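## Task

Place the red foam block inside the tote beside the door so that no part of it sticks out past the tote's rim. The robot must not tip over or be left leaning, or the task fails. The block has to stay there on its own; it does not count if the robot is what holds it in place at the end.

## Robot and tools

Robot: TidyBot++, a single-arm mobile manipulator. The base is 0.54 m long, 0.50 m wide and 0.38 m tall and rides on four driven casters. On top sits one seven-joint arm ending in a two-finger gripper. The shoulder is 0.12 m ahead of the base centre and 0.68 m off the floor. Cameras: base_camera and wrist_camera (the latter looks along the hand). Loose objects may occasionally get a brief nudge from outside.

Frames: the base frame sits on the floor under the base centre, with x forward, y left and z up. hand_pose is reported in it and marks the point between the finger pads; its z axis runs out along the fingers and the fingers close along its y axis. The odometry frame is where the base frame was when the scene began. base_odometry heading is positive to the left, range -3.142 to 3.142; it counts wheel turns, so slip looks like motion and drift of a few cm and degrees builds up over many moves. base_tilt is in degrees, positive when leaning forward or right.

execute_actions: argument actions is a list holding one action or none (empty returns only state and images). An action may contain base, joints, speeds. base holds exactly one key, each a relative offset from where the base last measured itself: translate_m (metres, forward +, -2 to 2), strafe_m (metres, left +, -2 to 2), rotate_rad (radians, counter-clockwise from above +, -6.3 to 6.3). joints holds absolute targets by name, in radians: joint_1_rad (any angle; whole arm about vertical, clockwise from above positive, opposite to rotate_rad), joint_2_rad shoulder -2.249 to 2.249, joint_3_rad any angle, joint_4_rad elbow -2.579 to 2.579, joint_5_rad any angle, joint_6_rad wrist -2.099 to 2.099, joint_7_rad any angle (hand roll; with hand down, positive is counter-clockwise from above, and 1.57 opens the fingers toward left and right). gripper_pos is an absolute value 0 (open) to 1 (closed); the pad gap is roughly 85 x (1 - gripper_pos) mm. Any-angle joints go the short way, so turn large amounts in steps under half a revolution. speeds optionally caps this action's speed: translate_m and strafe_m 0.05 to 0.5 m/s, rotate_rad 0.1 to 1.57 rad/s (top value is the default). A base move needing over 8.667 s is refused; any action is capped at 15 s. cameras picks images: base_camera, wrist_camera, all; omitted/null means all, [] means none. Unknown keys, names or out-of-range numbers reject the whole call with no motion. Joints or base left out of an action may still drive toward earlier targets.

Planar arm geometry (joint_1_rad 0, joint_3_rad 3.14, joint_5_rad 0, close to start): upper arm 0.42 m at angle joint_2_rad from vertical (forward positive), forearm 0.31 m at joint_2_rad - joint_4_rad, hand 0.31 m at joint_2_rad - joint_4_rad - joint_6_rad. Forward reach from shoulder is the sum of length x sin(angle); height above shoulder is the sum of length x cos(angle). A straight-down hand reaches at most about 0.94 m high, and only close in. Closed fingertips reach about 20 mm past the hand point. The arm begins folded, hand down, protruding up to 0.08 m ahead of the base with the elbow up to 1.15 m high.

wait: seconds from 0 to 10; commands nothing new and returns state and images. zoom_image: camera plus region [x0, y0, x1, y1] in pixels from the top-left, at most 504 x 504, on that camera's most recent full image. finished_scene: scene is the integer of the scene being closed; irreversible, and its result reports success and gives the next task. Replying with no tool call ends everything. After continuing from a break, first send an empty execute_actions to learn the scene and task.

Result lines: base_status and joint_status give each motion's outcome. done: reached (for the base, wheels turned the commanded amount, even with slip). off_target: rested short and may still push. contact_stop or time_out: target dropped, holding where stopped. A blocked base can say done while far short. joint command not followed with a cause line: the self-collision check withheld arm targets (gripper still acts); such targets may be retried later until replaced. on_its_own lists uncommanded effects. motor_effort is percent of maximum, bracket = peak, noisy. Motor temperatures list arm joints in joint_positions order; MOTOR HOT from 60 °C, and at 75 °C an OVER-TEMPERATURE FAULT makes the arm sag and reports limit_stop_at_motor_heat (resend targets). ARM HIT means a hard hit on the base or the arm itself; nothing prevents arm-base contact.

Accuracy: friction can leave joints slightly off while reporting done; improve by sending previous command + (desired - read). hand_pose may be 1-2 cm wrong, so trust images. Holding something makes the arm sag; never command the read angle while loaded. Gripper at 1 reading done means empty; off_target means an object stopped it.

Avoid: dropping, slamming or shoving objects; driving while the arm is snagged high up (tip risk) or pulling sideways on a raised hand; driving the arm into things, which can cause a torque fault (joints 1-4 limit 104.5 N m, warning 56.7; joints 5-7 limit 51.3, warning 29.4) that freezes the arm for 10 s and skips the call. Back the arm or base away to undo a lean. Leave each block resting fully inside the tote, released, before finishing.

Each tool is called after "Request:" as a command line: name --argument value for each argument, lists and objects as JSON in quotes; but a table of rows of numbers goes row by row, as --pt "numbers of a row", without its own name.

## Session

Request:
execute_actions --actions '[]'

Scene clock: 0.00 s.
Motor temperatures (°C, as the motors report them): [30 31 29 30 38 37 44]
base_odometry: x=+0.000 y=+0.000 heading=+0.000 (m, m, rad; odometry frame)
base_tilt: forward=+0.2 right=-0.5 (deg)
base_status: not commanded
joint_positions: joint_1_rad=-0.017 joint_2_rad=-0.352 joint_3_rad=+3.191 joint_4_rad=-2.507 joint_5_rad=-0.002 joint_6_rad=-0.877 joint_7_rad=+1.549 gripper_pos=+0.000
joint_status: not commanded
motor_effort: joint_1_rad=-1 joint_2_rad=+0 joint_3_rad=-1 joint_4_rad=+10 joint_5_rad=+0 joint_6_rad=-1 joint_7_rad=-1 (%)
hand_pose: x=+0.2706 y=-0.0012 z=+0.5941 quat_wxyz=(-0.009, +0.998, -0.027, +0.054) (m; base frame)
pictures: base_camera, wrist_camera
Images, in order (width x height): base_camera 644x364, wrist_camera 644x476.

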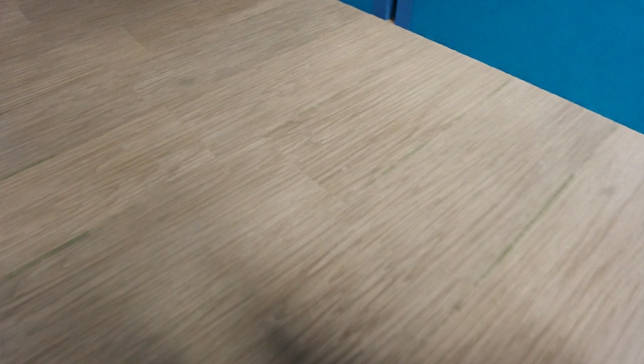

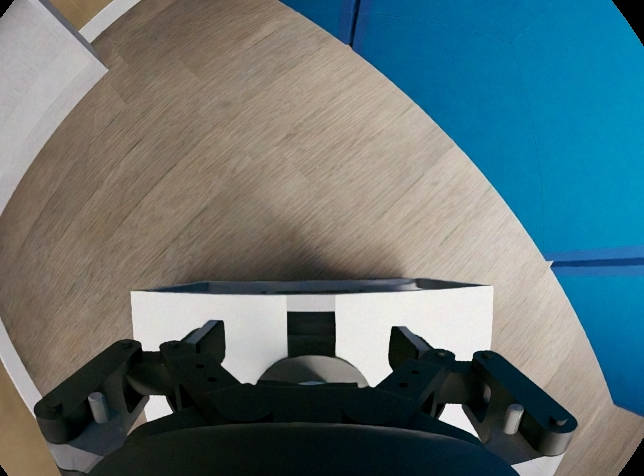

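Request:
execute_actions --actions '[{"joints": {"joint_2_rad": -0.7, "joint_4_rad": -2.0, "joint_6_rad": -0.6}}]'

Scene clock: 3.80 s.
Motor temperatures (°C, as the motors report them): [30 31 29 31 38 37 44]
base_odometry: x=+0.000 y=+0.000 heading=+0.000 (m, m, rad; odometry frame)
base_tilt: forward=+0.1 right=-0.5 (deg)
base_status: not commanded
joint_positions: joint_1_rad=-0.017 joint_2_rad=-0.694 joint_3_rad=+3.191 joint_4_rad=-2.005 joint_5_rad=-0.002 joint_6_rad=-0.636 joint_7_rad=+1.549 gripper_pos=+0.000
joint_status: all done
motor_effort: joint_1_rad=+0(0) joint_2_rad=+3(4) joint_3_rad=-1(1) joint_4_rad=+19(20) joint_5_rad=+0(0) joint_6_rad=+9(8) joint_7_rad=+0(1) (%)
hand_pose: x=+0.4437 y=-0.0142 z=+0.9718 quat_wxyz=(-0.014, +0.826, -0.027, +0.562) (m; base frame)
pictures: base_camera, wrist_camera
Images, in order (width x height): base_camera 644x364, wrist_camera 644x476.

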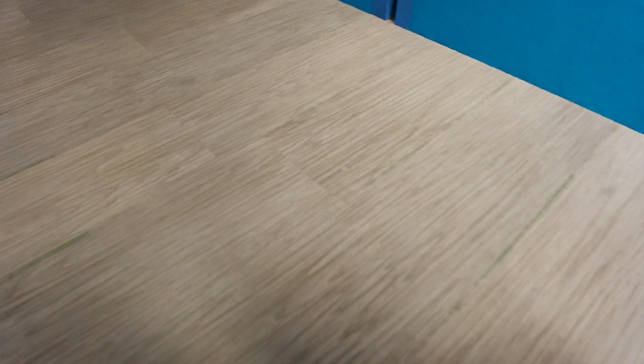

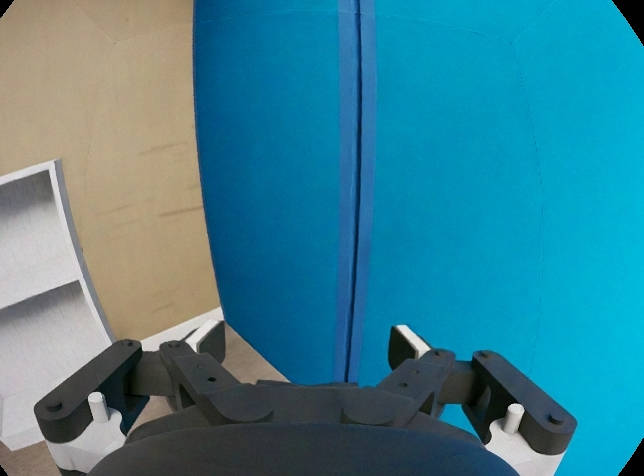

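Request:
execute_actions --actions '[{"joints": {"joint_1_rad": -1.6, "joint_6_rad": -0.75}}]' --cameras '["wrist_camera"]'

Request:
execute_actions --actions '[{"joints": {"joint_1_rad": -3.1}}]' --cameras '["wrist_camera"]'

Scene clock: 7.73 s.
Motor temperatures (°C, as the motors report them): [30 31 29 31 38 37 44]
base_odometry: x=+0.000 y=+0.000 heading=+0.000 (m, m, rad; odometry frame)
base_tilt: forward=+0.2 right=-0.5 (deg)
base_status: not commanded
joint_positions: joint_1_rad=-1.574 joint_2_rad=-0.694 joint_3_rad=+3.191 joint_4_rad=-2.005 joint_5_rad=-0.002 joint_6_rad=-0.710 joint_7_rad=+1.549 gripper_pos=+0.000
joint_status: all done
motor_effort: joint_1_rad=+0(1) joint_2_rad=+3(3) joint_3_rad=-1(0) joint_4_rad=+18(18) joint_5_rad=-1(1) joint_6_rad=+9(9) joint_7_rad=+0(0) (%)
hand_pose: x=+0.1366 y=+0.3153 z=+0.9508 quat_wxyz=(-0.383, +0.622, +0.576, +0.368) (m; base frame)
pictures: wrist_camera
Images, in order (width x height): wrist_camera 644x476.

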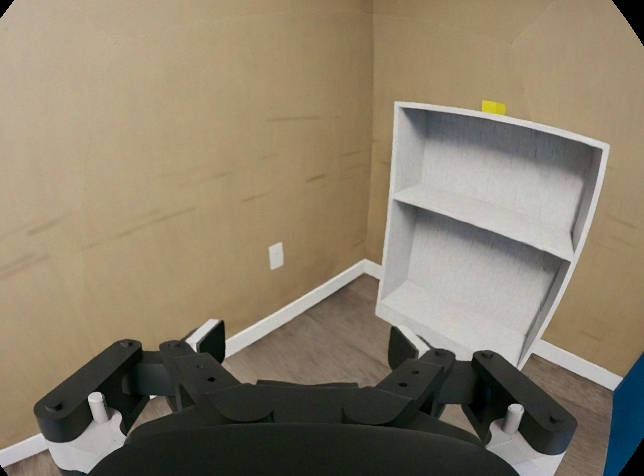

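Scene clock: 10.47 s.
Motor temperatures (°C, as the motors report them): [30 31 29 31 38 37 44]
base_odometry: x=+0.000 y=+0.000 heading=+0.000 (m, m, rad; odometry frame)
base_tilt: forward=+0.2 right=-0.5 (deg)
base_status: not commanded
joint_positions: joint_1_rad=-3.074 joint_2_rad=-0.694 joint_3_rad=+3.191 joint_4_rad=-2.005 joint_5_rad=-0.002 joint_6_rad=-0.710 joint_7_rad=+1.549 gripper_pos=+0.000
joint_status: all done
motor_effort: joint_1_rad=+0(1) joint_2_rad=+3(3) joint_3_rad=-1(0) joint_4_rad=+19(18) joint_5_rad=-1(0) joint_6_rad=+9(8) joint_7_rad=-1(1) (%)
hand_pose: x=-0.1943 y=+0.0398 z=+0.9508 quat_wxyz=(-0.531, +0.063, +0.845, +0.008) (m; base frame)
pictures: wrist_camera
Images, in order (width x height): wrist_camera 644x476.

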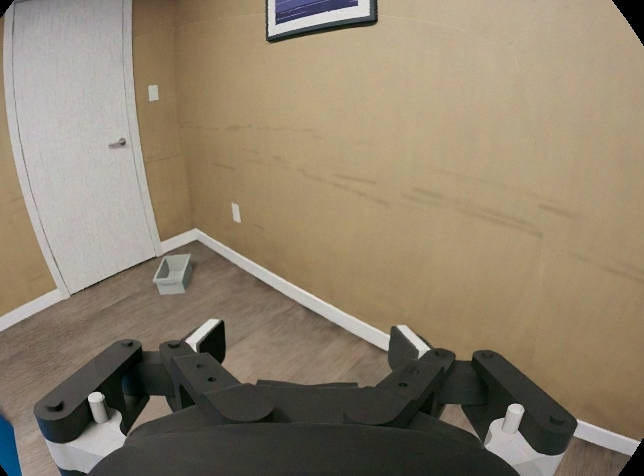

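Request:
execute_actions --actions '[{"joints": {"joint_1_rad": -4.1}}]' --cameras '["wrist_camera"]'

Scene clock: 13.60 s.
Motor temperatures (°C, as the motors report them): [30 31 29 31 38 37 44]
base_odometry: x=+0.000 y=+0.000 heading=+0.000 (m, m, rad; odometry frame)
base_tilt: forward=+0.2 right=-0.5 (deg)
base_status: not commanded
joint_positions: joint_1_rad=-4.074 joint_2_rad=-0.694 joint_3_rad=+3.191 joint_4_rad=-2.005 joint_5_rad=-0.002 joint_6_rad=-0.710 joint_7_rad=+1.549 gripper_pos=+0.000
joint_status: all done
motor_effort: joint_1_rad=+0(1) joint_2_rad=+3(3) joint_3_rad=-1(0) joint_4_rad=+19(19) joint_5_rad=+0(1) joint_6_rad=+9(8) joint_7_rad=-1(1) (%)
hand_pose: x=-0.0837 y=-0.2421 z=+0.9508 quat_wxyz=(-0.470, -0.350, +0.771, -0.248) (m; base frame)
pictures: wrist_camera
Images, in order (width x height): wrist_camera 644x476.

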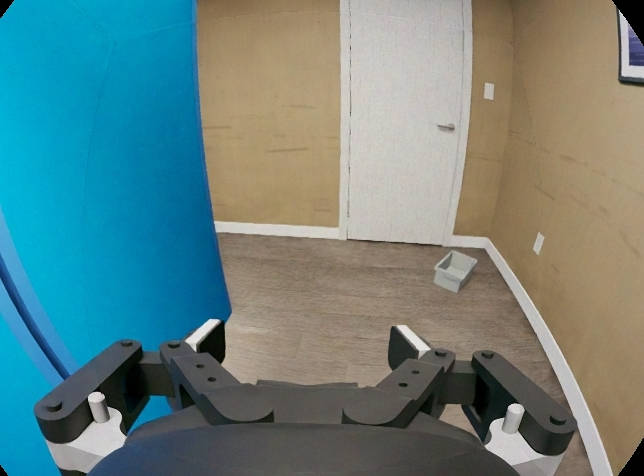

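Request:
execute_actions --actions '[{"base": {"rotate_rad": -0.72}, "joints": {"joint_1_rad": -4.75}}]'

Scene clock: 26.07 s.
Motor temperatures (°C, as the motors report them): [30 31 29 31 38 37 44]
base_odometry: x=+0.000 y=+0.000 heading=-0.720 (m, m, rad; odometry frame)
base_tilt: forward=+0.1 right=-0.4 (deg)
base_status: done
joint_positions: joint_1_rad=-4.725 joint_2_rad=-0.694 joint_3_rad=+3.191 joint_4_rad=-2.005 joint_5_rad=-0.002 joint_6_rad=-0.711 joint_7_rad=+1.549 gripper_pos=+0.000
joint_status: all done
motor_effort: joint_1_rad=+0(1) joint_2_rad=+3(5) joint_3_rad=-1(1) joint_4_rad=+19(19) joint_5_rad=+0(0) joint_6_rad=+9(8) joint_7_rad=-1(1) (%)
hand_pose: x=+0.1043 y=-0.3153 z=+0.9505 quat_wxyz=(-0.366, -0.579, +0.619, -0.385) (m; base frame)
pictures: base_camera, wrist_camera
Images, in order (width x height): base_camera 644x364, wrist_camera 644x476.

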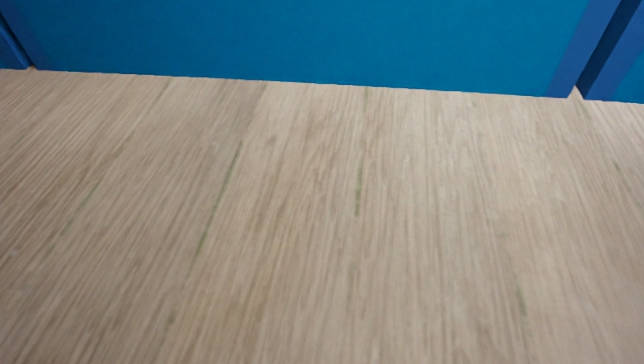

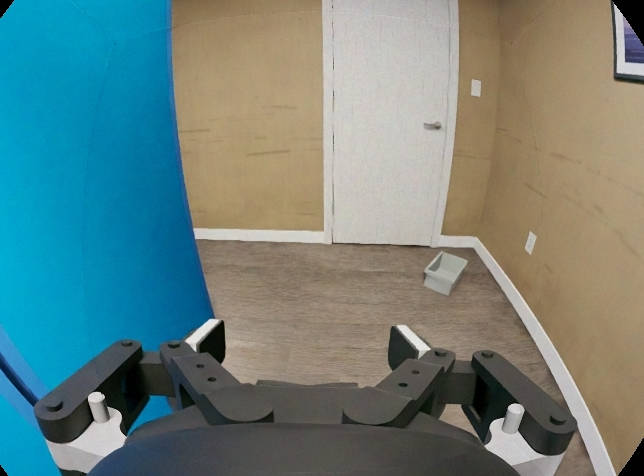

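Request:
execute_actions --actions '[{"base": {"strafe_m": -1.7}, "joints": {"joint_1_rad": -6.3}}]'

Scene clock: 32.27 s.
Motor temperatures (°C, as the motors report them): [30 31 29 31 38 37 44]
base_odometry: x=-1.122 y=-1.277 heading=-0.720 (m, m, rad; odometry frame)
base_tilt: forward=+0.2 right=-0.4 (deg)
base_status: done
joint_positions: joint_1_rad=-6.275 joint_2_rad=-0.698 joint_3_rad=+3.191 joint_4_rad=-2.005 joint_5_rad=-0.002 joint_6_rad=-0.713 joint_7_rad=+1.549 gripper_pos=+0.000
joint_status: all done
motor_effort: joint_1_rad=+0(0) joint_2_rad=+3(6) joint_3_rad=-1(2) joint_4_rad=+18(19) joint_5_rad=+0(1) joint_6_rad=+9(9) joint_7_rad=+0(0) (%)
hand_pose: x=+0.4325 y=-0.0213 z=+0.9511 quat_wxyz=(+0.008, -0.846, +0.038, -0.532) (m; base frame)
pictures: base_camera, wrist_camera
Images, in order (width x height): base_camera 644x364, wrist_camera 644x476.

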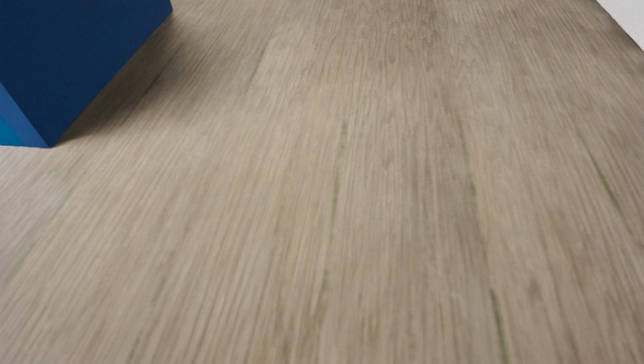

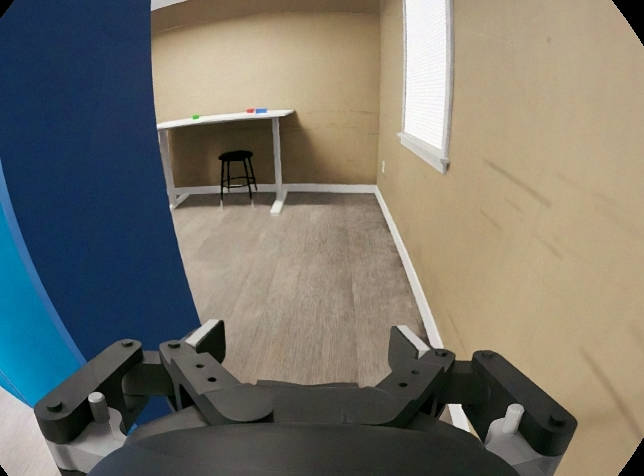

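Request:
zoom_image --camera "wrist_camera" --region '[140, 80, 340, 230]'

Region (140, 80, 340, 230) of wrist_camera's 644x476 image, scaled by 2.520; it fills the top 378 rows of this view, and the rest is white.

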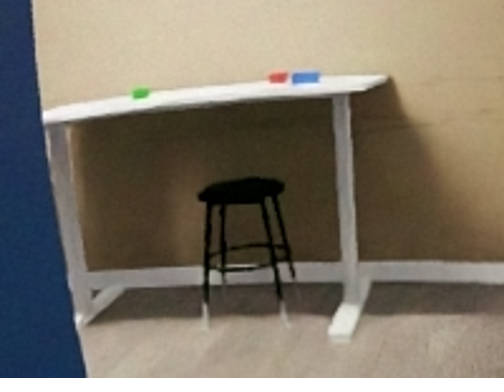

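Request:
execute_actions --actions '[{"base": {"rotate_rad": -0.11}}]' --cameras '["base_camera"]'

Scene clock: 37.43 s.
Motor temperatures (°C, as the motors report them): [30 31 29 31 38 37 44]
base_odometry: x=-1.122 y=-1.277 heading=-0.831 (m, m, rad; odometry frame)
base_tilt: forward=+0.2 right=-0.5 (deg)
base_status: done
joint_positions: joint_1_rad=-6.276 joint_2_rad=-0.698 joint_3_rad=+3.191 joint_4_rad=-2.005 joint_5_rad=-0.002 joint_6_rad=-0.713 joint_7_rad=+1.549 gripper_pos=+0.000
joint_status: not commanded
motor_effort: joint_1_rad=+0(1) joint_2_rad=+3(4) joint_3_rad=-1(2) joint_4_rad=+18(18) joint_5_rad=-1(1) joint_6_rad=+9(9) joint_7_rad=+0(1) (%)
hand_pose: x=+0.4325 y=-0.0210 z=+0.9511 quat_wxyz=(+0.008, -0.846, +0.037, -0.532) (m; base frame)
pictures: base_camera
Images, in order (width x height): base_camera 644x364.

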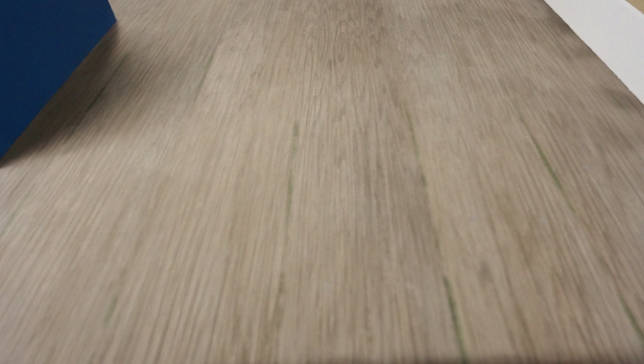

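Request:
execute_actions --actions '[{"base": {"translate_m": 2.0}, "joints": {"joint_2_rad": -0.3, "joint_3_rad": 3.12, "joint_4_rad": -0.9, "joint_6_rad": -1.4}}]'

Scene clock: 44.17 s.
Motor temperatures (°C, as the motors report them): [30 31 29 31 38 37 44]
base_odometry: x=+0.225 y=-2.756 heading=-0.831 (m, m, rad; odometry frame)
base_tilt: forward=+0.1 right=-0.5 (deg)
base_status: done
joint_positions: joint_1_rad=-6.276 joint_2_rad=-0.298 joint_3_rad=+3.140 joint_4_rad=-0.908 joint_5_rad=-0.002 joint_6_rad=-1.361 joint_7_rad=+1.549 gripper_pos=+0.000
joint_status: all done
motor_effort: joint_1_rad=+0(0) joint_2_rad=-4(6) joint_3_rad=-1(1) joint_4_rad=+13(19) joint_5_rad=+0(0) joint_6_rad=+8(9) joint_7_rad=+0(1) (%)
hand_pose: x=+0.4623 y=+0.0000 z=+1.2205 quat_wxyz=(+0.005, -0.833, +0.011, -0.552) (m; base frame)
pictures: base_camera, wrist_camera
Images, in order (width x height): base_camera 644x364, wrist_camera 644x476.

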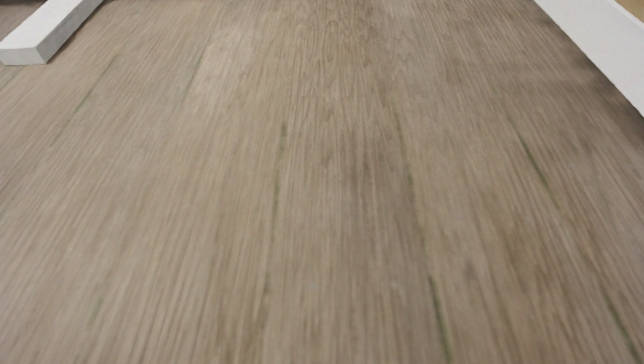

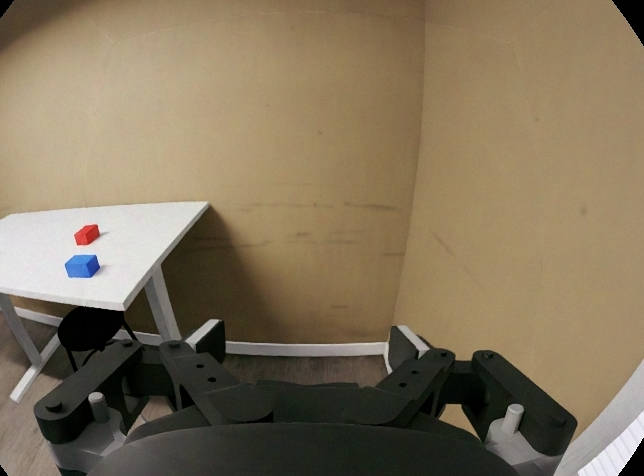

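Request:
execute_actions --actions '[{"joints": {"joint_1_rad": -7.3}}]' --cameras '["wrist_camera"]'

Scene clock: 47.33 s.
Motor temperatures (°C, as the motors report them): [30 31 29 31 38 37 44]
base_odometry: x=+0.225 y=-2.756 heading=-0.831 (m, m, rad; odometry frame)
base_tilt: forward=+0.2 right=-0.5 (deg)
base_status: not commanded
joint_positions: joint_1_rad=-7.274 joint_2_rad=-0.298 joint_3_rad=+3.137 joint_4_rad=-0.908 joint_5_rad=-0.002 joint_6_rad=-1.361 joint_7_rad=+1.549 gripper_pos=+0.000
joint_status: all done
motor_effort: joint_1_rad=+0(0) joint_2_rad=-3(3) joint_3_rad=-1(0) joint_4_rad=+13(13) joint_5_rad=+0(0) joint_6_rad=+9(9) joint_7_rad=-1(0) (%)
hand_pose: x=+0.3038 y=+0.2892 z=+1.2204 quat_wxyz=(+0.269, -0.737, -0.390, -0.482) (m; base frame)
pictures: wrist_camera
Images, in order (width x height): wrist_camera 644x476.

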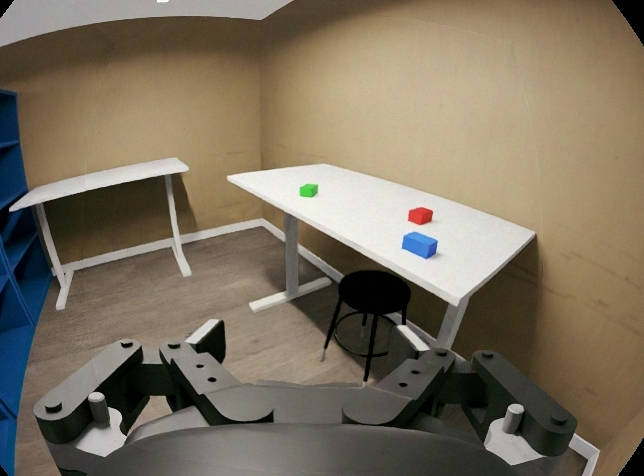

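Request:
execute_actions --actions '[{"base": {"strafe_m": 0.83}, "joints": {"joint_1_rad": -6.26, "joint_2_rad": -0.1, "joint_4_rad": -0.8, "joint_6_rad": -1.55}}]'

Scene clock: 61.60 s.
Motor temperatures (°C, as the motors report them): [30 31 29 31 38 37 44]
base_odometry: x=+0.838 y=-2.196 heading=-0.831 (m, m, rad; odometry frame)
base_tilt: forward=+0.2 right=-0.5 (deg)
base_status: done
joint_positions: joint_1_rad=-6.287 joint_2_rad=-0.115 joint_3_rad=+3.134 joint_4_rad=-0.812 joint_5_rad=-0.002 joint_6_rad=-1.510 joint_7_rad=+1.549 gripper_pos=+0.000
joint_status: all done
motor_effort: joint_1_rad=+0(1) joint_2_rad=-11(12) joint_3_rad=-1(0) joint_4_rad=+14(13) joint_5_rad=+0(1) joint_6_rad=+7(8) joint_7_rad=-1(0) (%)
hand_pose: x=+0.5230 y=+0.0071 z=+1.1558 quat_wxyz=(+0.008, -0.893, +0.004, -0.450) (m; base frame)
pictures: base_camera, wrist_camera
Images, in order (width x height): base_camera 644x364, wrist_camera 644x476.

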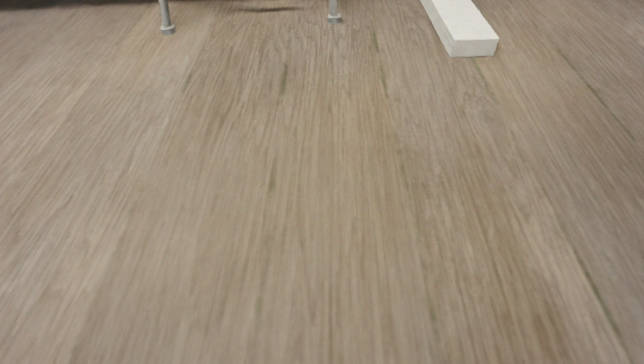

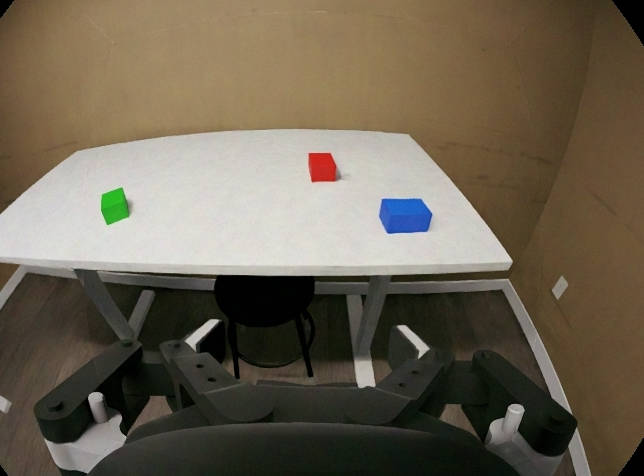

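Request:
zoom_image --camera "wrist_camera" --region '[260, 120, 460, 290]'

Region (260, 120, 460, 290) of wrist_camera's 644x476 image, scaled by 2.520; it fills the top 428 rows of this view, and the rest is white.

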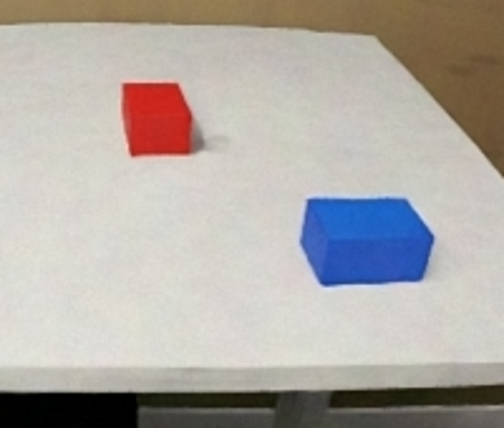

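Request:
execute_actions --actions '[{"base": {"translate_m": 0.40}}]'

Scene clock: 66.93 s.
Motor temperatures (°C, as the motors report them): [30 31 29 31 38 37 44]
base_odometry: x=+1.108 y=-2.492 heading=-0.831 (m, m, rad; odometry frame)
base_tilt: forward=+0.2 right=-0.5 (deg)
base_status: done
joint_positions: joint_1_rad=-6.287 joint_2_rad=-0.094 joint_3_rad=+3.134 joint_4_rad=-0.807 joint_5_rad=-0.002 joint_6_rad=-1.512 joint_7_rad=+1.549 gripper_pos=+0.000
joint_status: not commanded
motor_effort: joint_1_rad=+0(1) joint_2_rad=-10(15) joint_3_rad=-1(1) joint_4_rad=+13(14) joint_5_rad=+0(1) joint_6_rad=+7(8) joint_7_rad=-1(1) (%)
hand_pose: x=+0.5320 y=+0.0069 z=+1.1488 quat_wxyz=(+0.008, -0.897, +0.004, -0.442) (m; base frame)
pictures: base_camera, wrist_camera
Images, in order (width x height): base_camera 644x364, wrist_camera 644x476.

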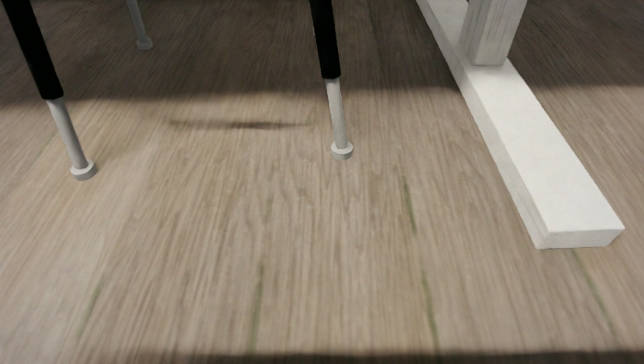

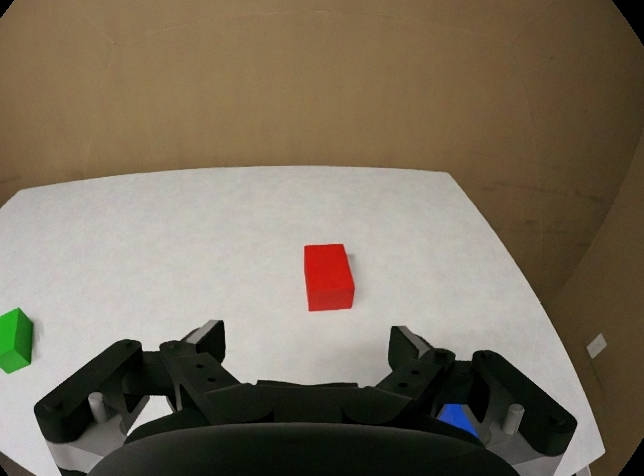

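Request:
zoom_image --camera "wrist_camera" --region '[260, 220, 400, 340]'

Region (260, 220, 400, 340) of wrist_camera's 644x476 image, scaled by 3.600; it fills the top 432 rows of this view, and the rest is white.

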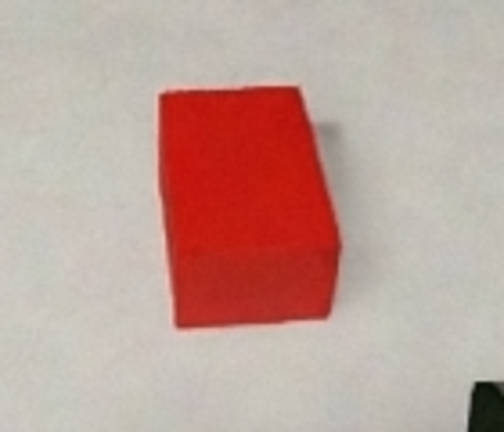

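Request:
execute_actions --actions '[{"base": {"strafe_m": -0.02}, "joints": {"joint_2_rad": 0.235, "joint_4_rad": -0.70, "joint_6_rad": -1.325}}]' --cameras '["wrist_camera"]'

Scene clock: 78.67 s.
Motor temperatures (°C, as the motors report them): [30 31 29 31 38 37 44]
base_odometry: x=+1.093 y=-2.505 heading=-0.830 (m, m, rad; odometry frame)
base_tilt: forward=+0.2 right=-0.4 (deg)
base_status: done
joint_positions: joint_1_rad=-6.282 joint_2_rad=+0.241 joint_3_rad=+3.132 joint_4_rad=-0.709 joint_5_rad=-0.002 joint_6_rad=-1.364 joint_7_rad=+1.549 gripper_pos=+0.000
joint_status: all done
motor_effort: joint_1_rad=+0(1) joint_2_rad=-25(30) joint_3_rad=-1(1) joint_4_rad=+15(17) joint_5_rad=+0(1) joint_6_rad=+7(8) joint_7_rad=-1(1) (%)
hand_pose: x=+0.7042 y=+0.0058 z=+1.0627 quat_wxyz=(+0.008, -0.916, +0.007, -0.402) (m; base frame)
pictures: wrist_camera
Images, in order (width x height): wrist_camera 644x476.

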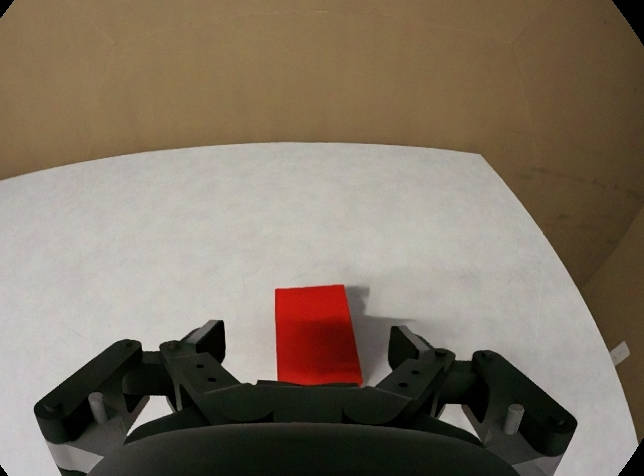

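Request:
execute_actions --actions '[{"joints": {"joint_4_rad": -0.922, "joint_6_rad": -1.122}}]' --cameras '["wrist_camera"]'

Scene clock: 85.93 s.
Motor temperatures (°C, as the motors report them): [30 32 29 31 38 37 44]
base_odometry: x=+1.093 y=-2.505 heading=-0.830 (m, m, rad; odometry frame)
base_tilt: forward=+0.2 right=-0.5 (deg)
base_status: not commanded
joint_positions: joint_1_rad=-6.282 joint_2_rad=+0.240 joint_3_rad=+3.132 joint_4_rad=-0.917 joint_5_rad=-0.002 joint_6_rad=-1.161 joint_7_rad=+1.549 gripper_pos=+0.000
joint_status: all done
motor_effort: joint_1_rad=+0(0) joint_2_rad=-27(30) joint_3_rad=-1(1) joint_4_rad=+17(18) joint_5_rad=+0(0) joint_6_rad=+7(7) joint_7_rad=+0(0) (%)
hand_pose: x=+0.7350 y=+0.0061 z=+1.0056 quat_wxyz=(+0.008, -0.916, +0.007, -0.400) (m; base frame)
pictures: wrist_camera
Images, in order (width x height): wrist_camera 644x476.

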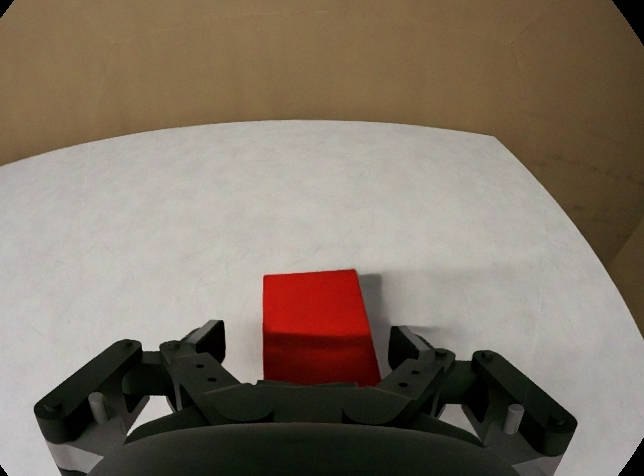

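Request:
execute_actions --actions '[{"joints": {"joint_4_rad": -1.008, "joint_6_rad": -1.012}}]' --cameras '["wrist_camera"]'

Scene clock: 93.30 s.
Motor temperatures (°C, as the motors report them): [30 32 29 31 38 37 44]
base_odometry: x=+1.093 y=-2.505 heading=-0.830 (m, m, rad; odometry frame)
base_tilt: forward=+0.2 right=-0.5 (deg)
base_status: not commanded
joint_positions: joint_1_rad=-6.282 joint_2_rad=+0.240 joint_3_rad=+3.132 joint_4_rad=-1.003 joint_5_rad=-0.002 joint_6_rad=-1.050 joint_7_rad=+1.549 gripper_pos=+0.000
joint_status: all done
motor_effort: joint_1_rad=+0(0) joint_2_rad=-28(29) joint_3_rad=-1(1) joint_4_rad=+17(18) joint_5_rad=+0(0) joint_6_rad=+7(8) joint_7_rad=+0(1) (%)
hand_pose: x=+0.7499 y=+0.0063 z=+0.9862 quat_wxyz=(+0.008, -0.911, +0.007, -0.412) (m; base frame)
pictures: wrist_camera
Images, in order (width x height): wrist_camera 644x476.

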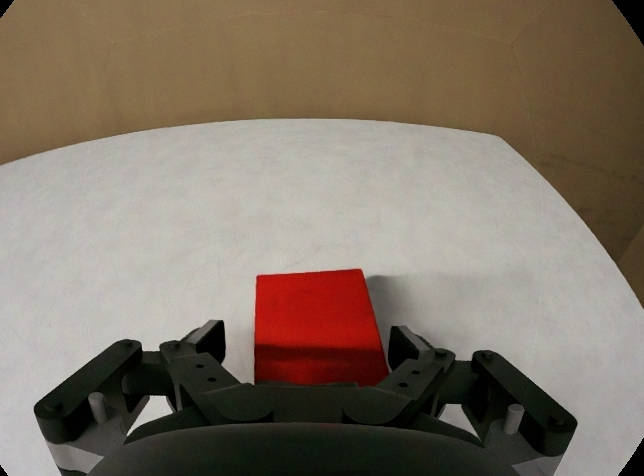

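Request:
execute_actions --actions '[{"joints": {"gripper_pos": 1.0}}]' --cameras '["wrist_camera"]'

Scene clock: 95.27 s.
Motor temperatures (°C, as the motors report them): [30 32 29 31 38 37 44]
base_odometry: x=+1.093 y=-2.505 heading=-0.830 (m, m, rad; odometry frame)
base_tilt: forward=+0.2 right=-0.5 (deg)
base_status: not commanded
joint_positions: joint_1_rad=-6.282 joint_2_rad=+0.237 joint_3_rad=+3.132 joint_4_rad=-1.004 joint_5_rad=-0.002 joint_6_rad=-1.048 joint_7_rad=+1.549 gripper_pos=+0.385
joint_status: gripper_pos off_target (ended at +0.385, target +1.000)
motor_effort: joint_1_rad=+0(0) joint_2_rad=-28(30) joint_3_rad=-1(2) joint_4_rad=+17(18) joint_5_rad=+0(0) joint_6_rad=+7(7) joint_7_rad=-1(0) (%)
hand_pose: x=+0.7494 y=+0.0063 z=+0.9876 quat_wxyz=(+0.008, -0.911, +0.007, -0.413) (m; base frame)
pictures: wrist_camera
Images, in order (width x height): wrist_camera 644x476.

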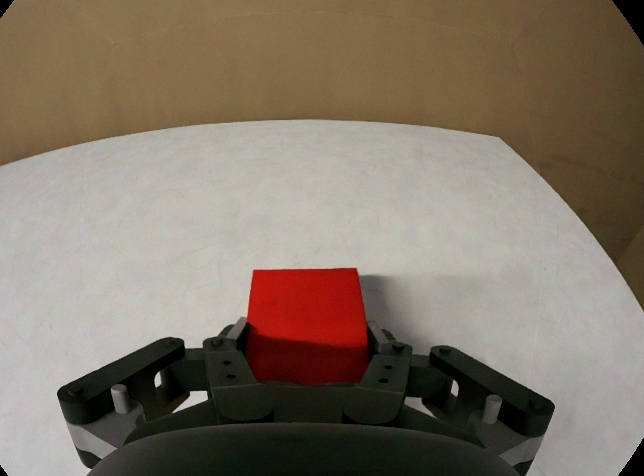

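Request:
execute_actions --actions '[{"base": {"strafe_m": -0.80}, "joints": {"joint_2_rad": -0.6}}]'

Scene clock: 105.17 s.
Motor temperatures (°C, as the motors report them): [30 32 29 31 38 37 44]
base_odometry: x=+0.503 y=-3.045 heading=-0.830 (m, m, rad; odometry frame)
base_tilt: forward=+0.2 right=-0.4 (deg)
base_status: done
joint_positions: joint_1_rad=-6.282 joint_2_rad=-0.601 joint_3_rad=+3.130 joint_4_rad=-1.006 joint_5_rad=-0.002 joint_6_rad=-1.048 joint_7_rad=+1.549 gripper_pos=+0.385
joint_status: all done
motor_effort: joint_1_rad=+0(3) joint_2_rad=+10(29) joint_3_rad=+0(1) joint_4_rad=+11(18) joint_5_rad=-1(0) joint_6_rad=+9(10) joint_7_rad=-1(0) (%)
hand_pose: x=+0.3136 y=+0.0080 z=+1.3542 quat_wxyz=(+0.010, -0.664, +0.002, -0.747) (m; base frame)
pictures: base_camera, wrist_camera
Images, in order (width x height): base_camera 644x364, wrist_camera 644x476.

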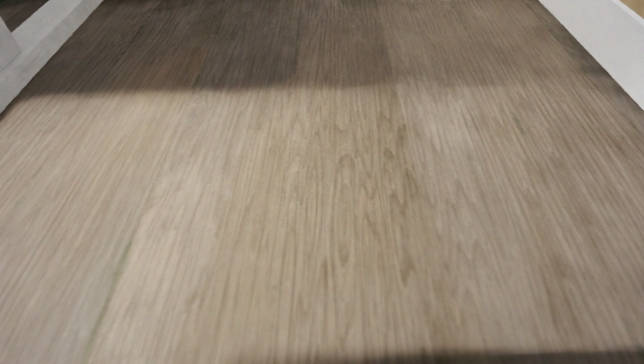

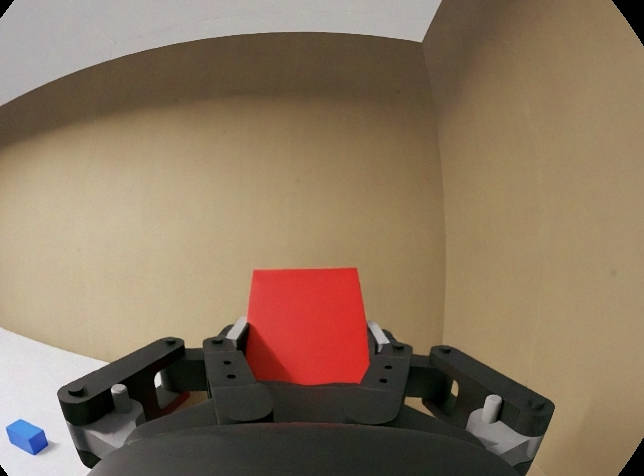

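Request:
execute_actions --actions '[{"base": {"rotate_rad": 3.14}, "joints": {"joint_6_rad": -1.8}}]'

Scene clock: 109.63 s.
Motor temperatures (°C, as the motors report them): [30 32 29 31 38 37 44]
base_odometry: x=+0.503 y=-3.046 heading=+2.310 (m, m, rad; odometry frame)
base_tilt: forward=+0.2 right=-0.4 (deg)
base_status: done
joint_positions: joint_1_rad=-6.282 joint_2_rad=-0.601 joint_3_rad=+3.130 joint_4_rad=-1.008 joint_5_rad=-0.002 joint_6_rad=-1.788 joint_7_rad=+1.549 gripper_pos=+0.385
joint_status: all done
motor_effort: joint_1_rad=+0(0) joint_2_rad=+10(11) joint_3_rad=+0(0) joint_4_rad=+10(12) joint_5_rad=+0(0) joint_6_rad=+8(11) joint_7_rad=+0(0) (%)
hand_pose: x=+0.2577 y=+0.0061 z=+1.1357 quat_wxyz=(+0.005, -0.890, +0.004, -0.456) (m; base frame)
pictures: base_camera, wrist_camera
Images, in order (width x height): base_camera 644x364, wrist_camera 644x476.

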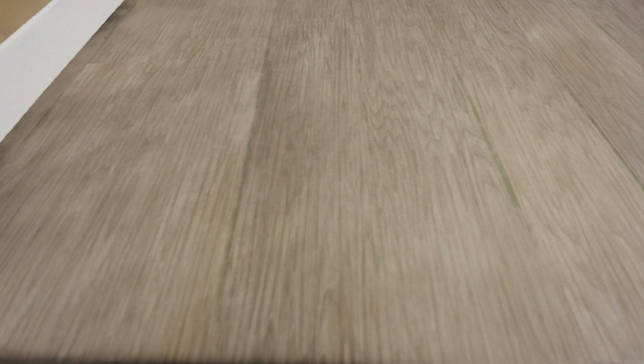

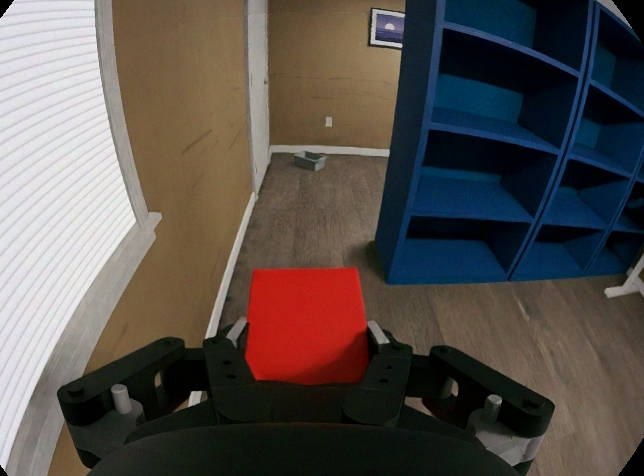

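Request:
execute_actions --actions '[{"base": {"translate_m": 2.0}, "joints": {"joint_4_rad": -1.35}}]'

Scene clock: 115.77 s.
Motor temperatures (°C, as the motors report them): [30 32 29 31 38 37 44]
base_odometry: x=-0.847 y=-1.570 heading=+2.311 (m, m, rad; odometry frame)
base_tilt: forward=+0.1 right=-0.4 (deg)
base_status: done
joint_positions: joint_1_rad=-6.282 joint_2_rad=-0.598 joint_3_rad=+3.130 joint_4_rad=-1.345 joint_5_rad=-0.002 joint_6_rad=-1.788 joint_7_rad=+1.549 gripper_pos=+0.385
joint_status: all done
motor_effort: joint_1_rad=+0(0) joint_2_rad=+7(14) joint_3_rad=+0(0) joint_4_rad=+13(12) joint_5_rad=+0(0) joint_6_rad=+5(9) joint_7_rad=+0(0) (%)
hand_pose: x=+0.2730 y=+0.0053 z=+1.0045 quat_wxyz=(+0.002, -0.954, +0.005, -0.299) (m; base frame)
pictures: base_camera, wrist_camera
Images, in order (width x height): base_camera 644x364, wrist_camera 644x476.

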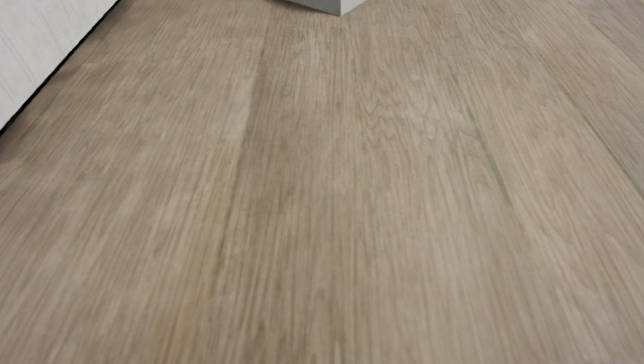

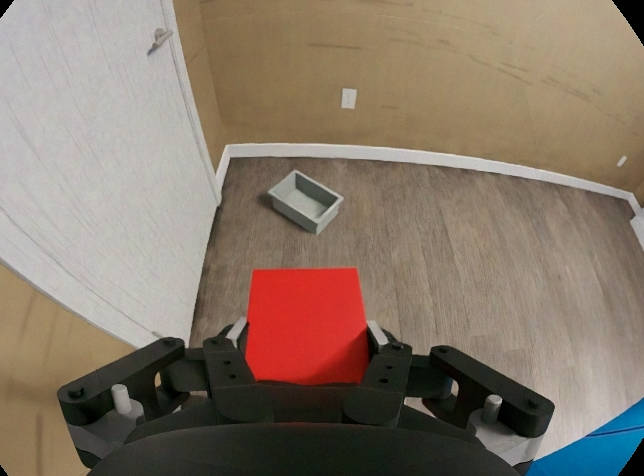

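Request:
zoom_image --camera "wrist_camera" --region '[240, 150, 380, 250]'

Region (240, 150, 380, 250) of wrist_camera's 644x476 image, scaled by 3.600; it fills the top 360 rows of this view, and the rest is white.

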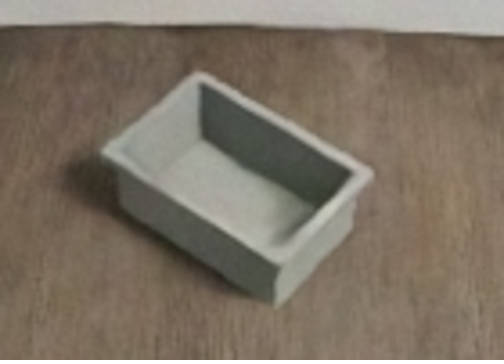

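Request:
execute_actions --actions '[{"base": {"translate_m": 0.575}, "joints": {"joint_1_rad": -6.35, "joint_2_rad": 1.195, "joint_4_rad": -1.93, "joint_6_rad": 0.46, "joint_7_rad": 1.25}}]'

Scene clock: 137.73 s.
Motor temperatures (°C, as the motors report them): [30 32 29 31 38 37 44]
base_odometry: x=-1.235 y=-1.145 heading=+2.311 (m, m, rad; odometry frame)
base_tilt: forward=+0.2 right=-0.5 (deg)
base_status: done
joint_positions: joint_1_rad=-6.321 joint_2_rad=+1.190 joint_3_rad=+3.130 joint_4_rad=-1.920 joint_5_rad=-0.002 joint_6_rad=+0.420 joint_7_rad=+1.292 gripper_pos=+0.385
joint_status: all done
motor_effort: joint_1_rad=+0(0) joint_2_rad=-37(40) joint_3_rad=-2(2) joint_4_rad=+2(16) joint_5_rad=+0(0) joint_6_rad=+4(7) joint_7_rad=-1(0) (%)
hand_pose: x=+0.6547 y=+0.0287 z=+0.2440 quat_wxyz=(+0.041, -0.968, +0.117, -0.220) (m; base frame)
pictures: base_camera, wrist_camera
Images, in order (width x height): base_camera 644x364, wrist_camera 644x476.

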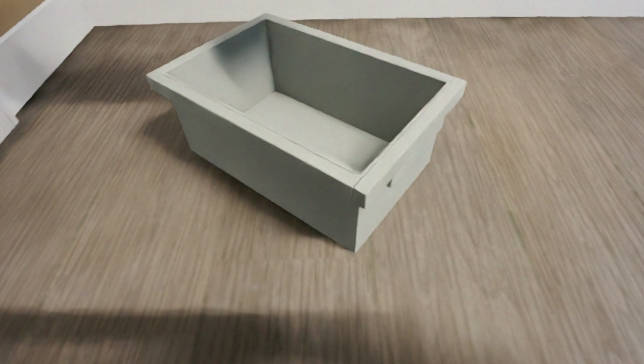

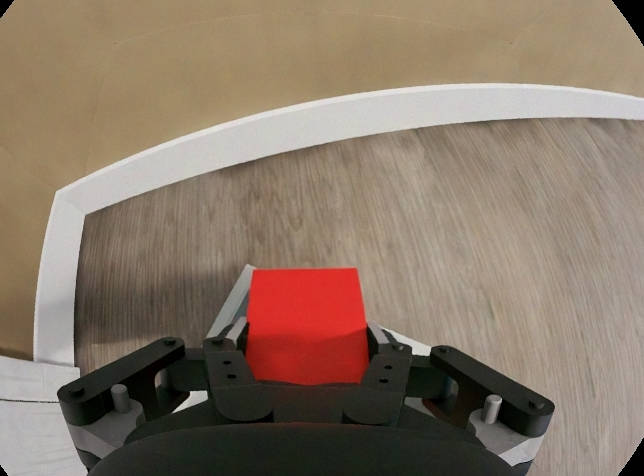

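Request:
execute_actions --actions '[{"base": {"translate_m": -0.043}, "joints": {"joint_2_rad": 1.39, "joint_4_rad": -1.79, "joint_6_rad": 0.535}}]'

Scene clock: 149.63 s.
Motor temperatures (°C, as the motors report them): [30 32 29 31 38 37 44]
base_odometry: x=-1.206 y=-1.177 heading=+2.311 (m, m, rad; odometry frame)
base_tilt: forward=+0.2 right=-0.5 (deg)
base_status: done
joint_positions: joint_1_rad=-6.322 joint_2_rad=+1.393 joint_3_rad=+3.130 joint_4_rad=-1.801 joint_5_rad=-0.002 joint_6_rad=+0.494 joint_7_rad=+1.292 gripper_pos=+0.385
joint_status: all done
motor_effort: joint_1_rad=+0(1) joint_2_rad=-38(41) joint_3_rad=-2(2) joint_4_rad=+1(4) joint_5_rad=-1(0) joint_6_rad=+4(6) joint_7_rad=-1(0) (%)
hand_pose: x=+0.6488 y=+0.0287 z=+0.1608 quat_wxyz=(+0.040, -0.969, +0.118, -0.215) (m; base frame)
pictures: base_camera, wrist_camera
Images, in order (width x height): base_camera 644x364, wrist_camera 644x476.

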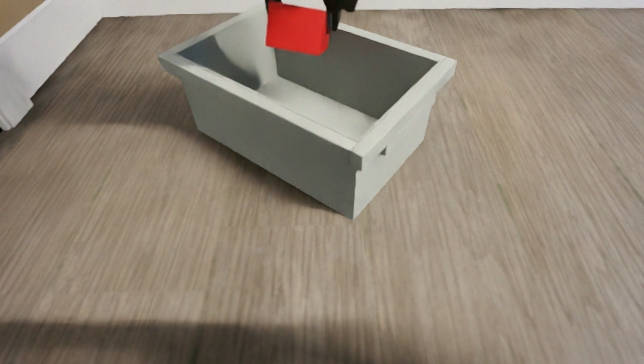

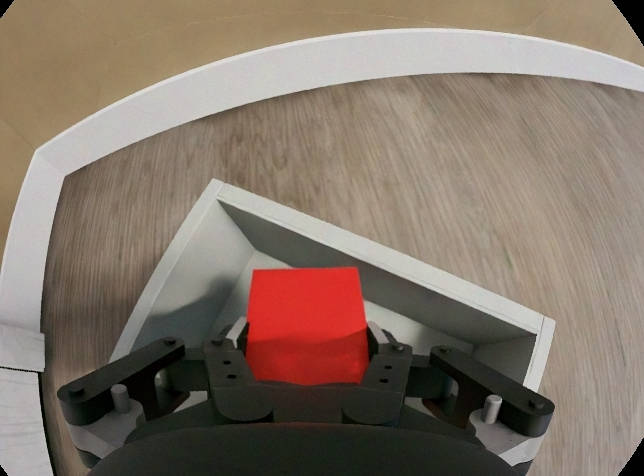

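Request:
execute_actions --actions '[{"joints": {"joint_2_rad": 1.62, "joint_4_rad": -1.57, "joint_6_rad": 0.556}}]'

Scene clock: 155.03 s.
Motor temperatures (°C, as the motors report them): [30 32 29 31 38 37 44]
base_odometry: x=-1.206 y=-1.177 heading=+2.311 (m, m, rad; odometry frame)
base_tilt: forward=+0.2 right=-0.5 (deg)
base_status: not commanded
joint_positions: joint_1_rad=-6.324 joint_2_rad=+1.624 joint_3_rad=+3.130 joint_4_rad=-1.580 joint_5_rad=-0.002 joint_6_rad=+0.515 joint_7_rad=+1.292 gripper_pos=+0.385
joint_status: all done
motor_effort: joint_1_rad=+0(1) joint_2_rad=-38(41) joint_3_rad=-2(2) joint_4_rad=+1(3) joint_5_rad=+1(1) joint_6_rad=+4(5) joint_7_rad=+0(1) (%)
hand_pose: x=+0.6552 y=+0.0299 z=+0.0660 quat_wxyz=(+0.041, -0.967, +0.118, -0.221) (m; base frame)
pictures: base_camera, wrist_camera
Images, in order (width x height): base_camera 644x364, wrist_camera 644x476.

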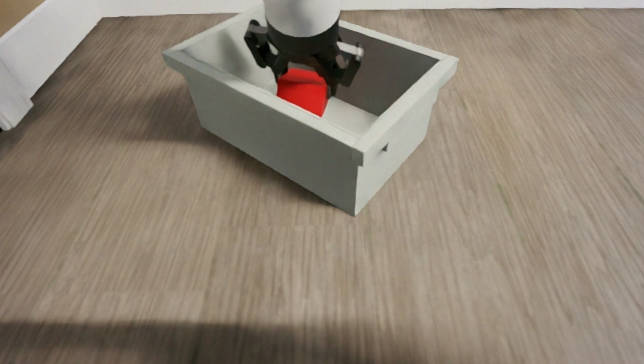

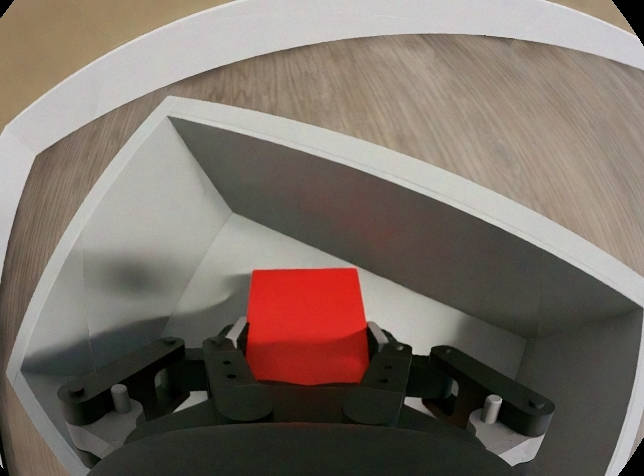

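Request:
execute_actions --actions '[{"joints": {"joint_2_rad": 1.656, "joint_4_rad": -1.532}}]'

Scene clock: 159.40 s.
Motor temperatures (°C, as the motors report them): [30 33 29 31 38 37 44]
base_odometry: x=-1.206 y=-1.177 heading=+2.311 (m, m, rad; odometry frame)
base_tilt: forward=+0.2 right=-0.4 (deg)
base_status: not commanded
joint_positions: joint_1_rad=-6.324 joint_2_rad=+1.648 joint_3_rad=+3.130 joint_4_rad=-1.537 joint_5_rad=-0.002 joint_6_rad=+0.516 joint_7_rad=+1.292 gripper_pos=+0.385
joint_status: all done
motor_effort: joint_1_rad=+0(0) joint_2_rad=-38(38) joint_3_rad=-2(2) joint_4_rad=+1(1) joint_5_rad=+0(0) joint_6_rad=+4(4) joint_7_rad=+0(0) (%)
hand_pose: x=+0.6657 y=+0.0303 z=+0.0582 quat_wxyz=(+0.043, -0.965, +0.118, -0.230) (m; base frame)
pictures: base_camera, wrist_camera
Images, in order (width x height): base_camera 644x364, wrist_camera 644x476.

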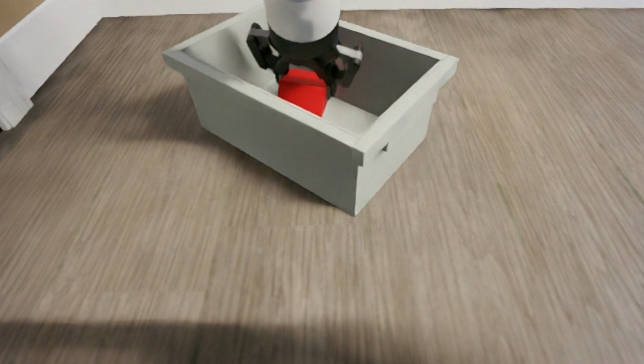

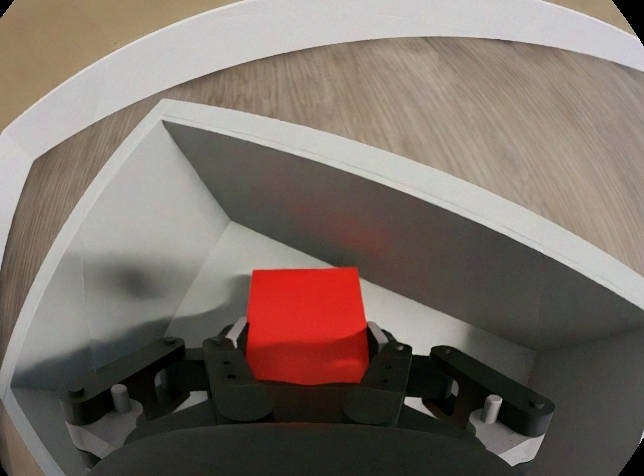

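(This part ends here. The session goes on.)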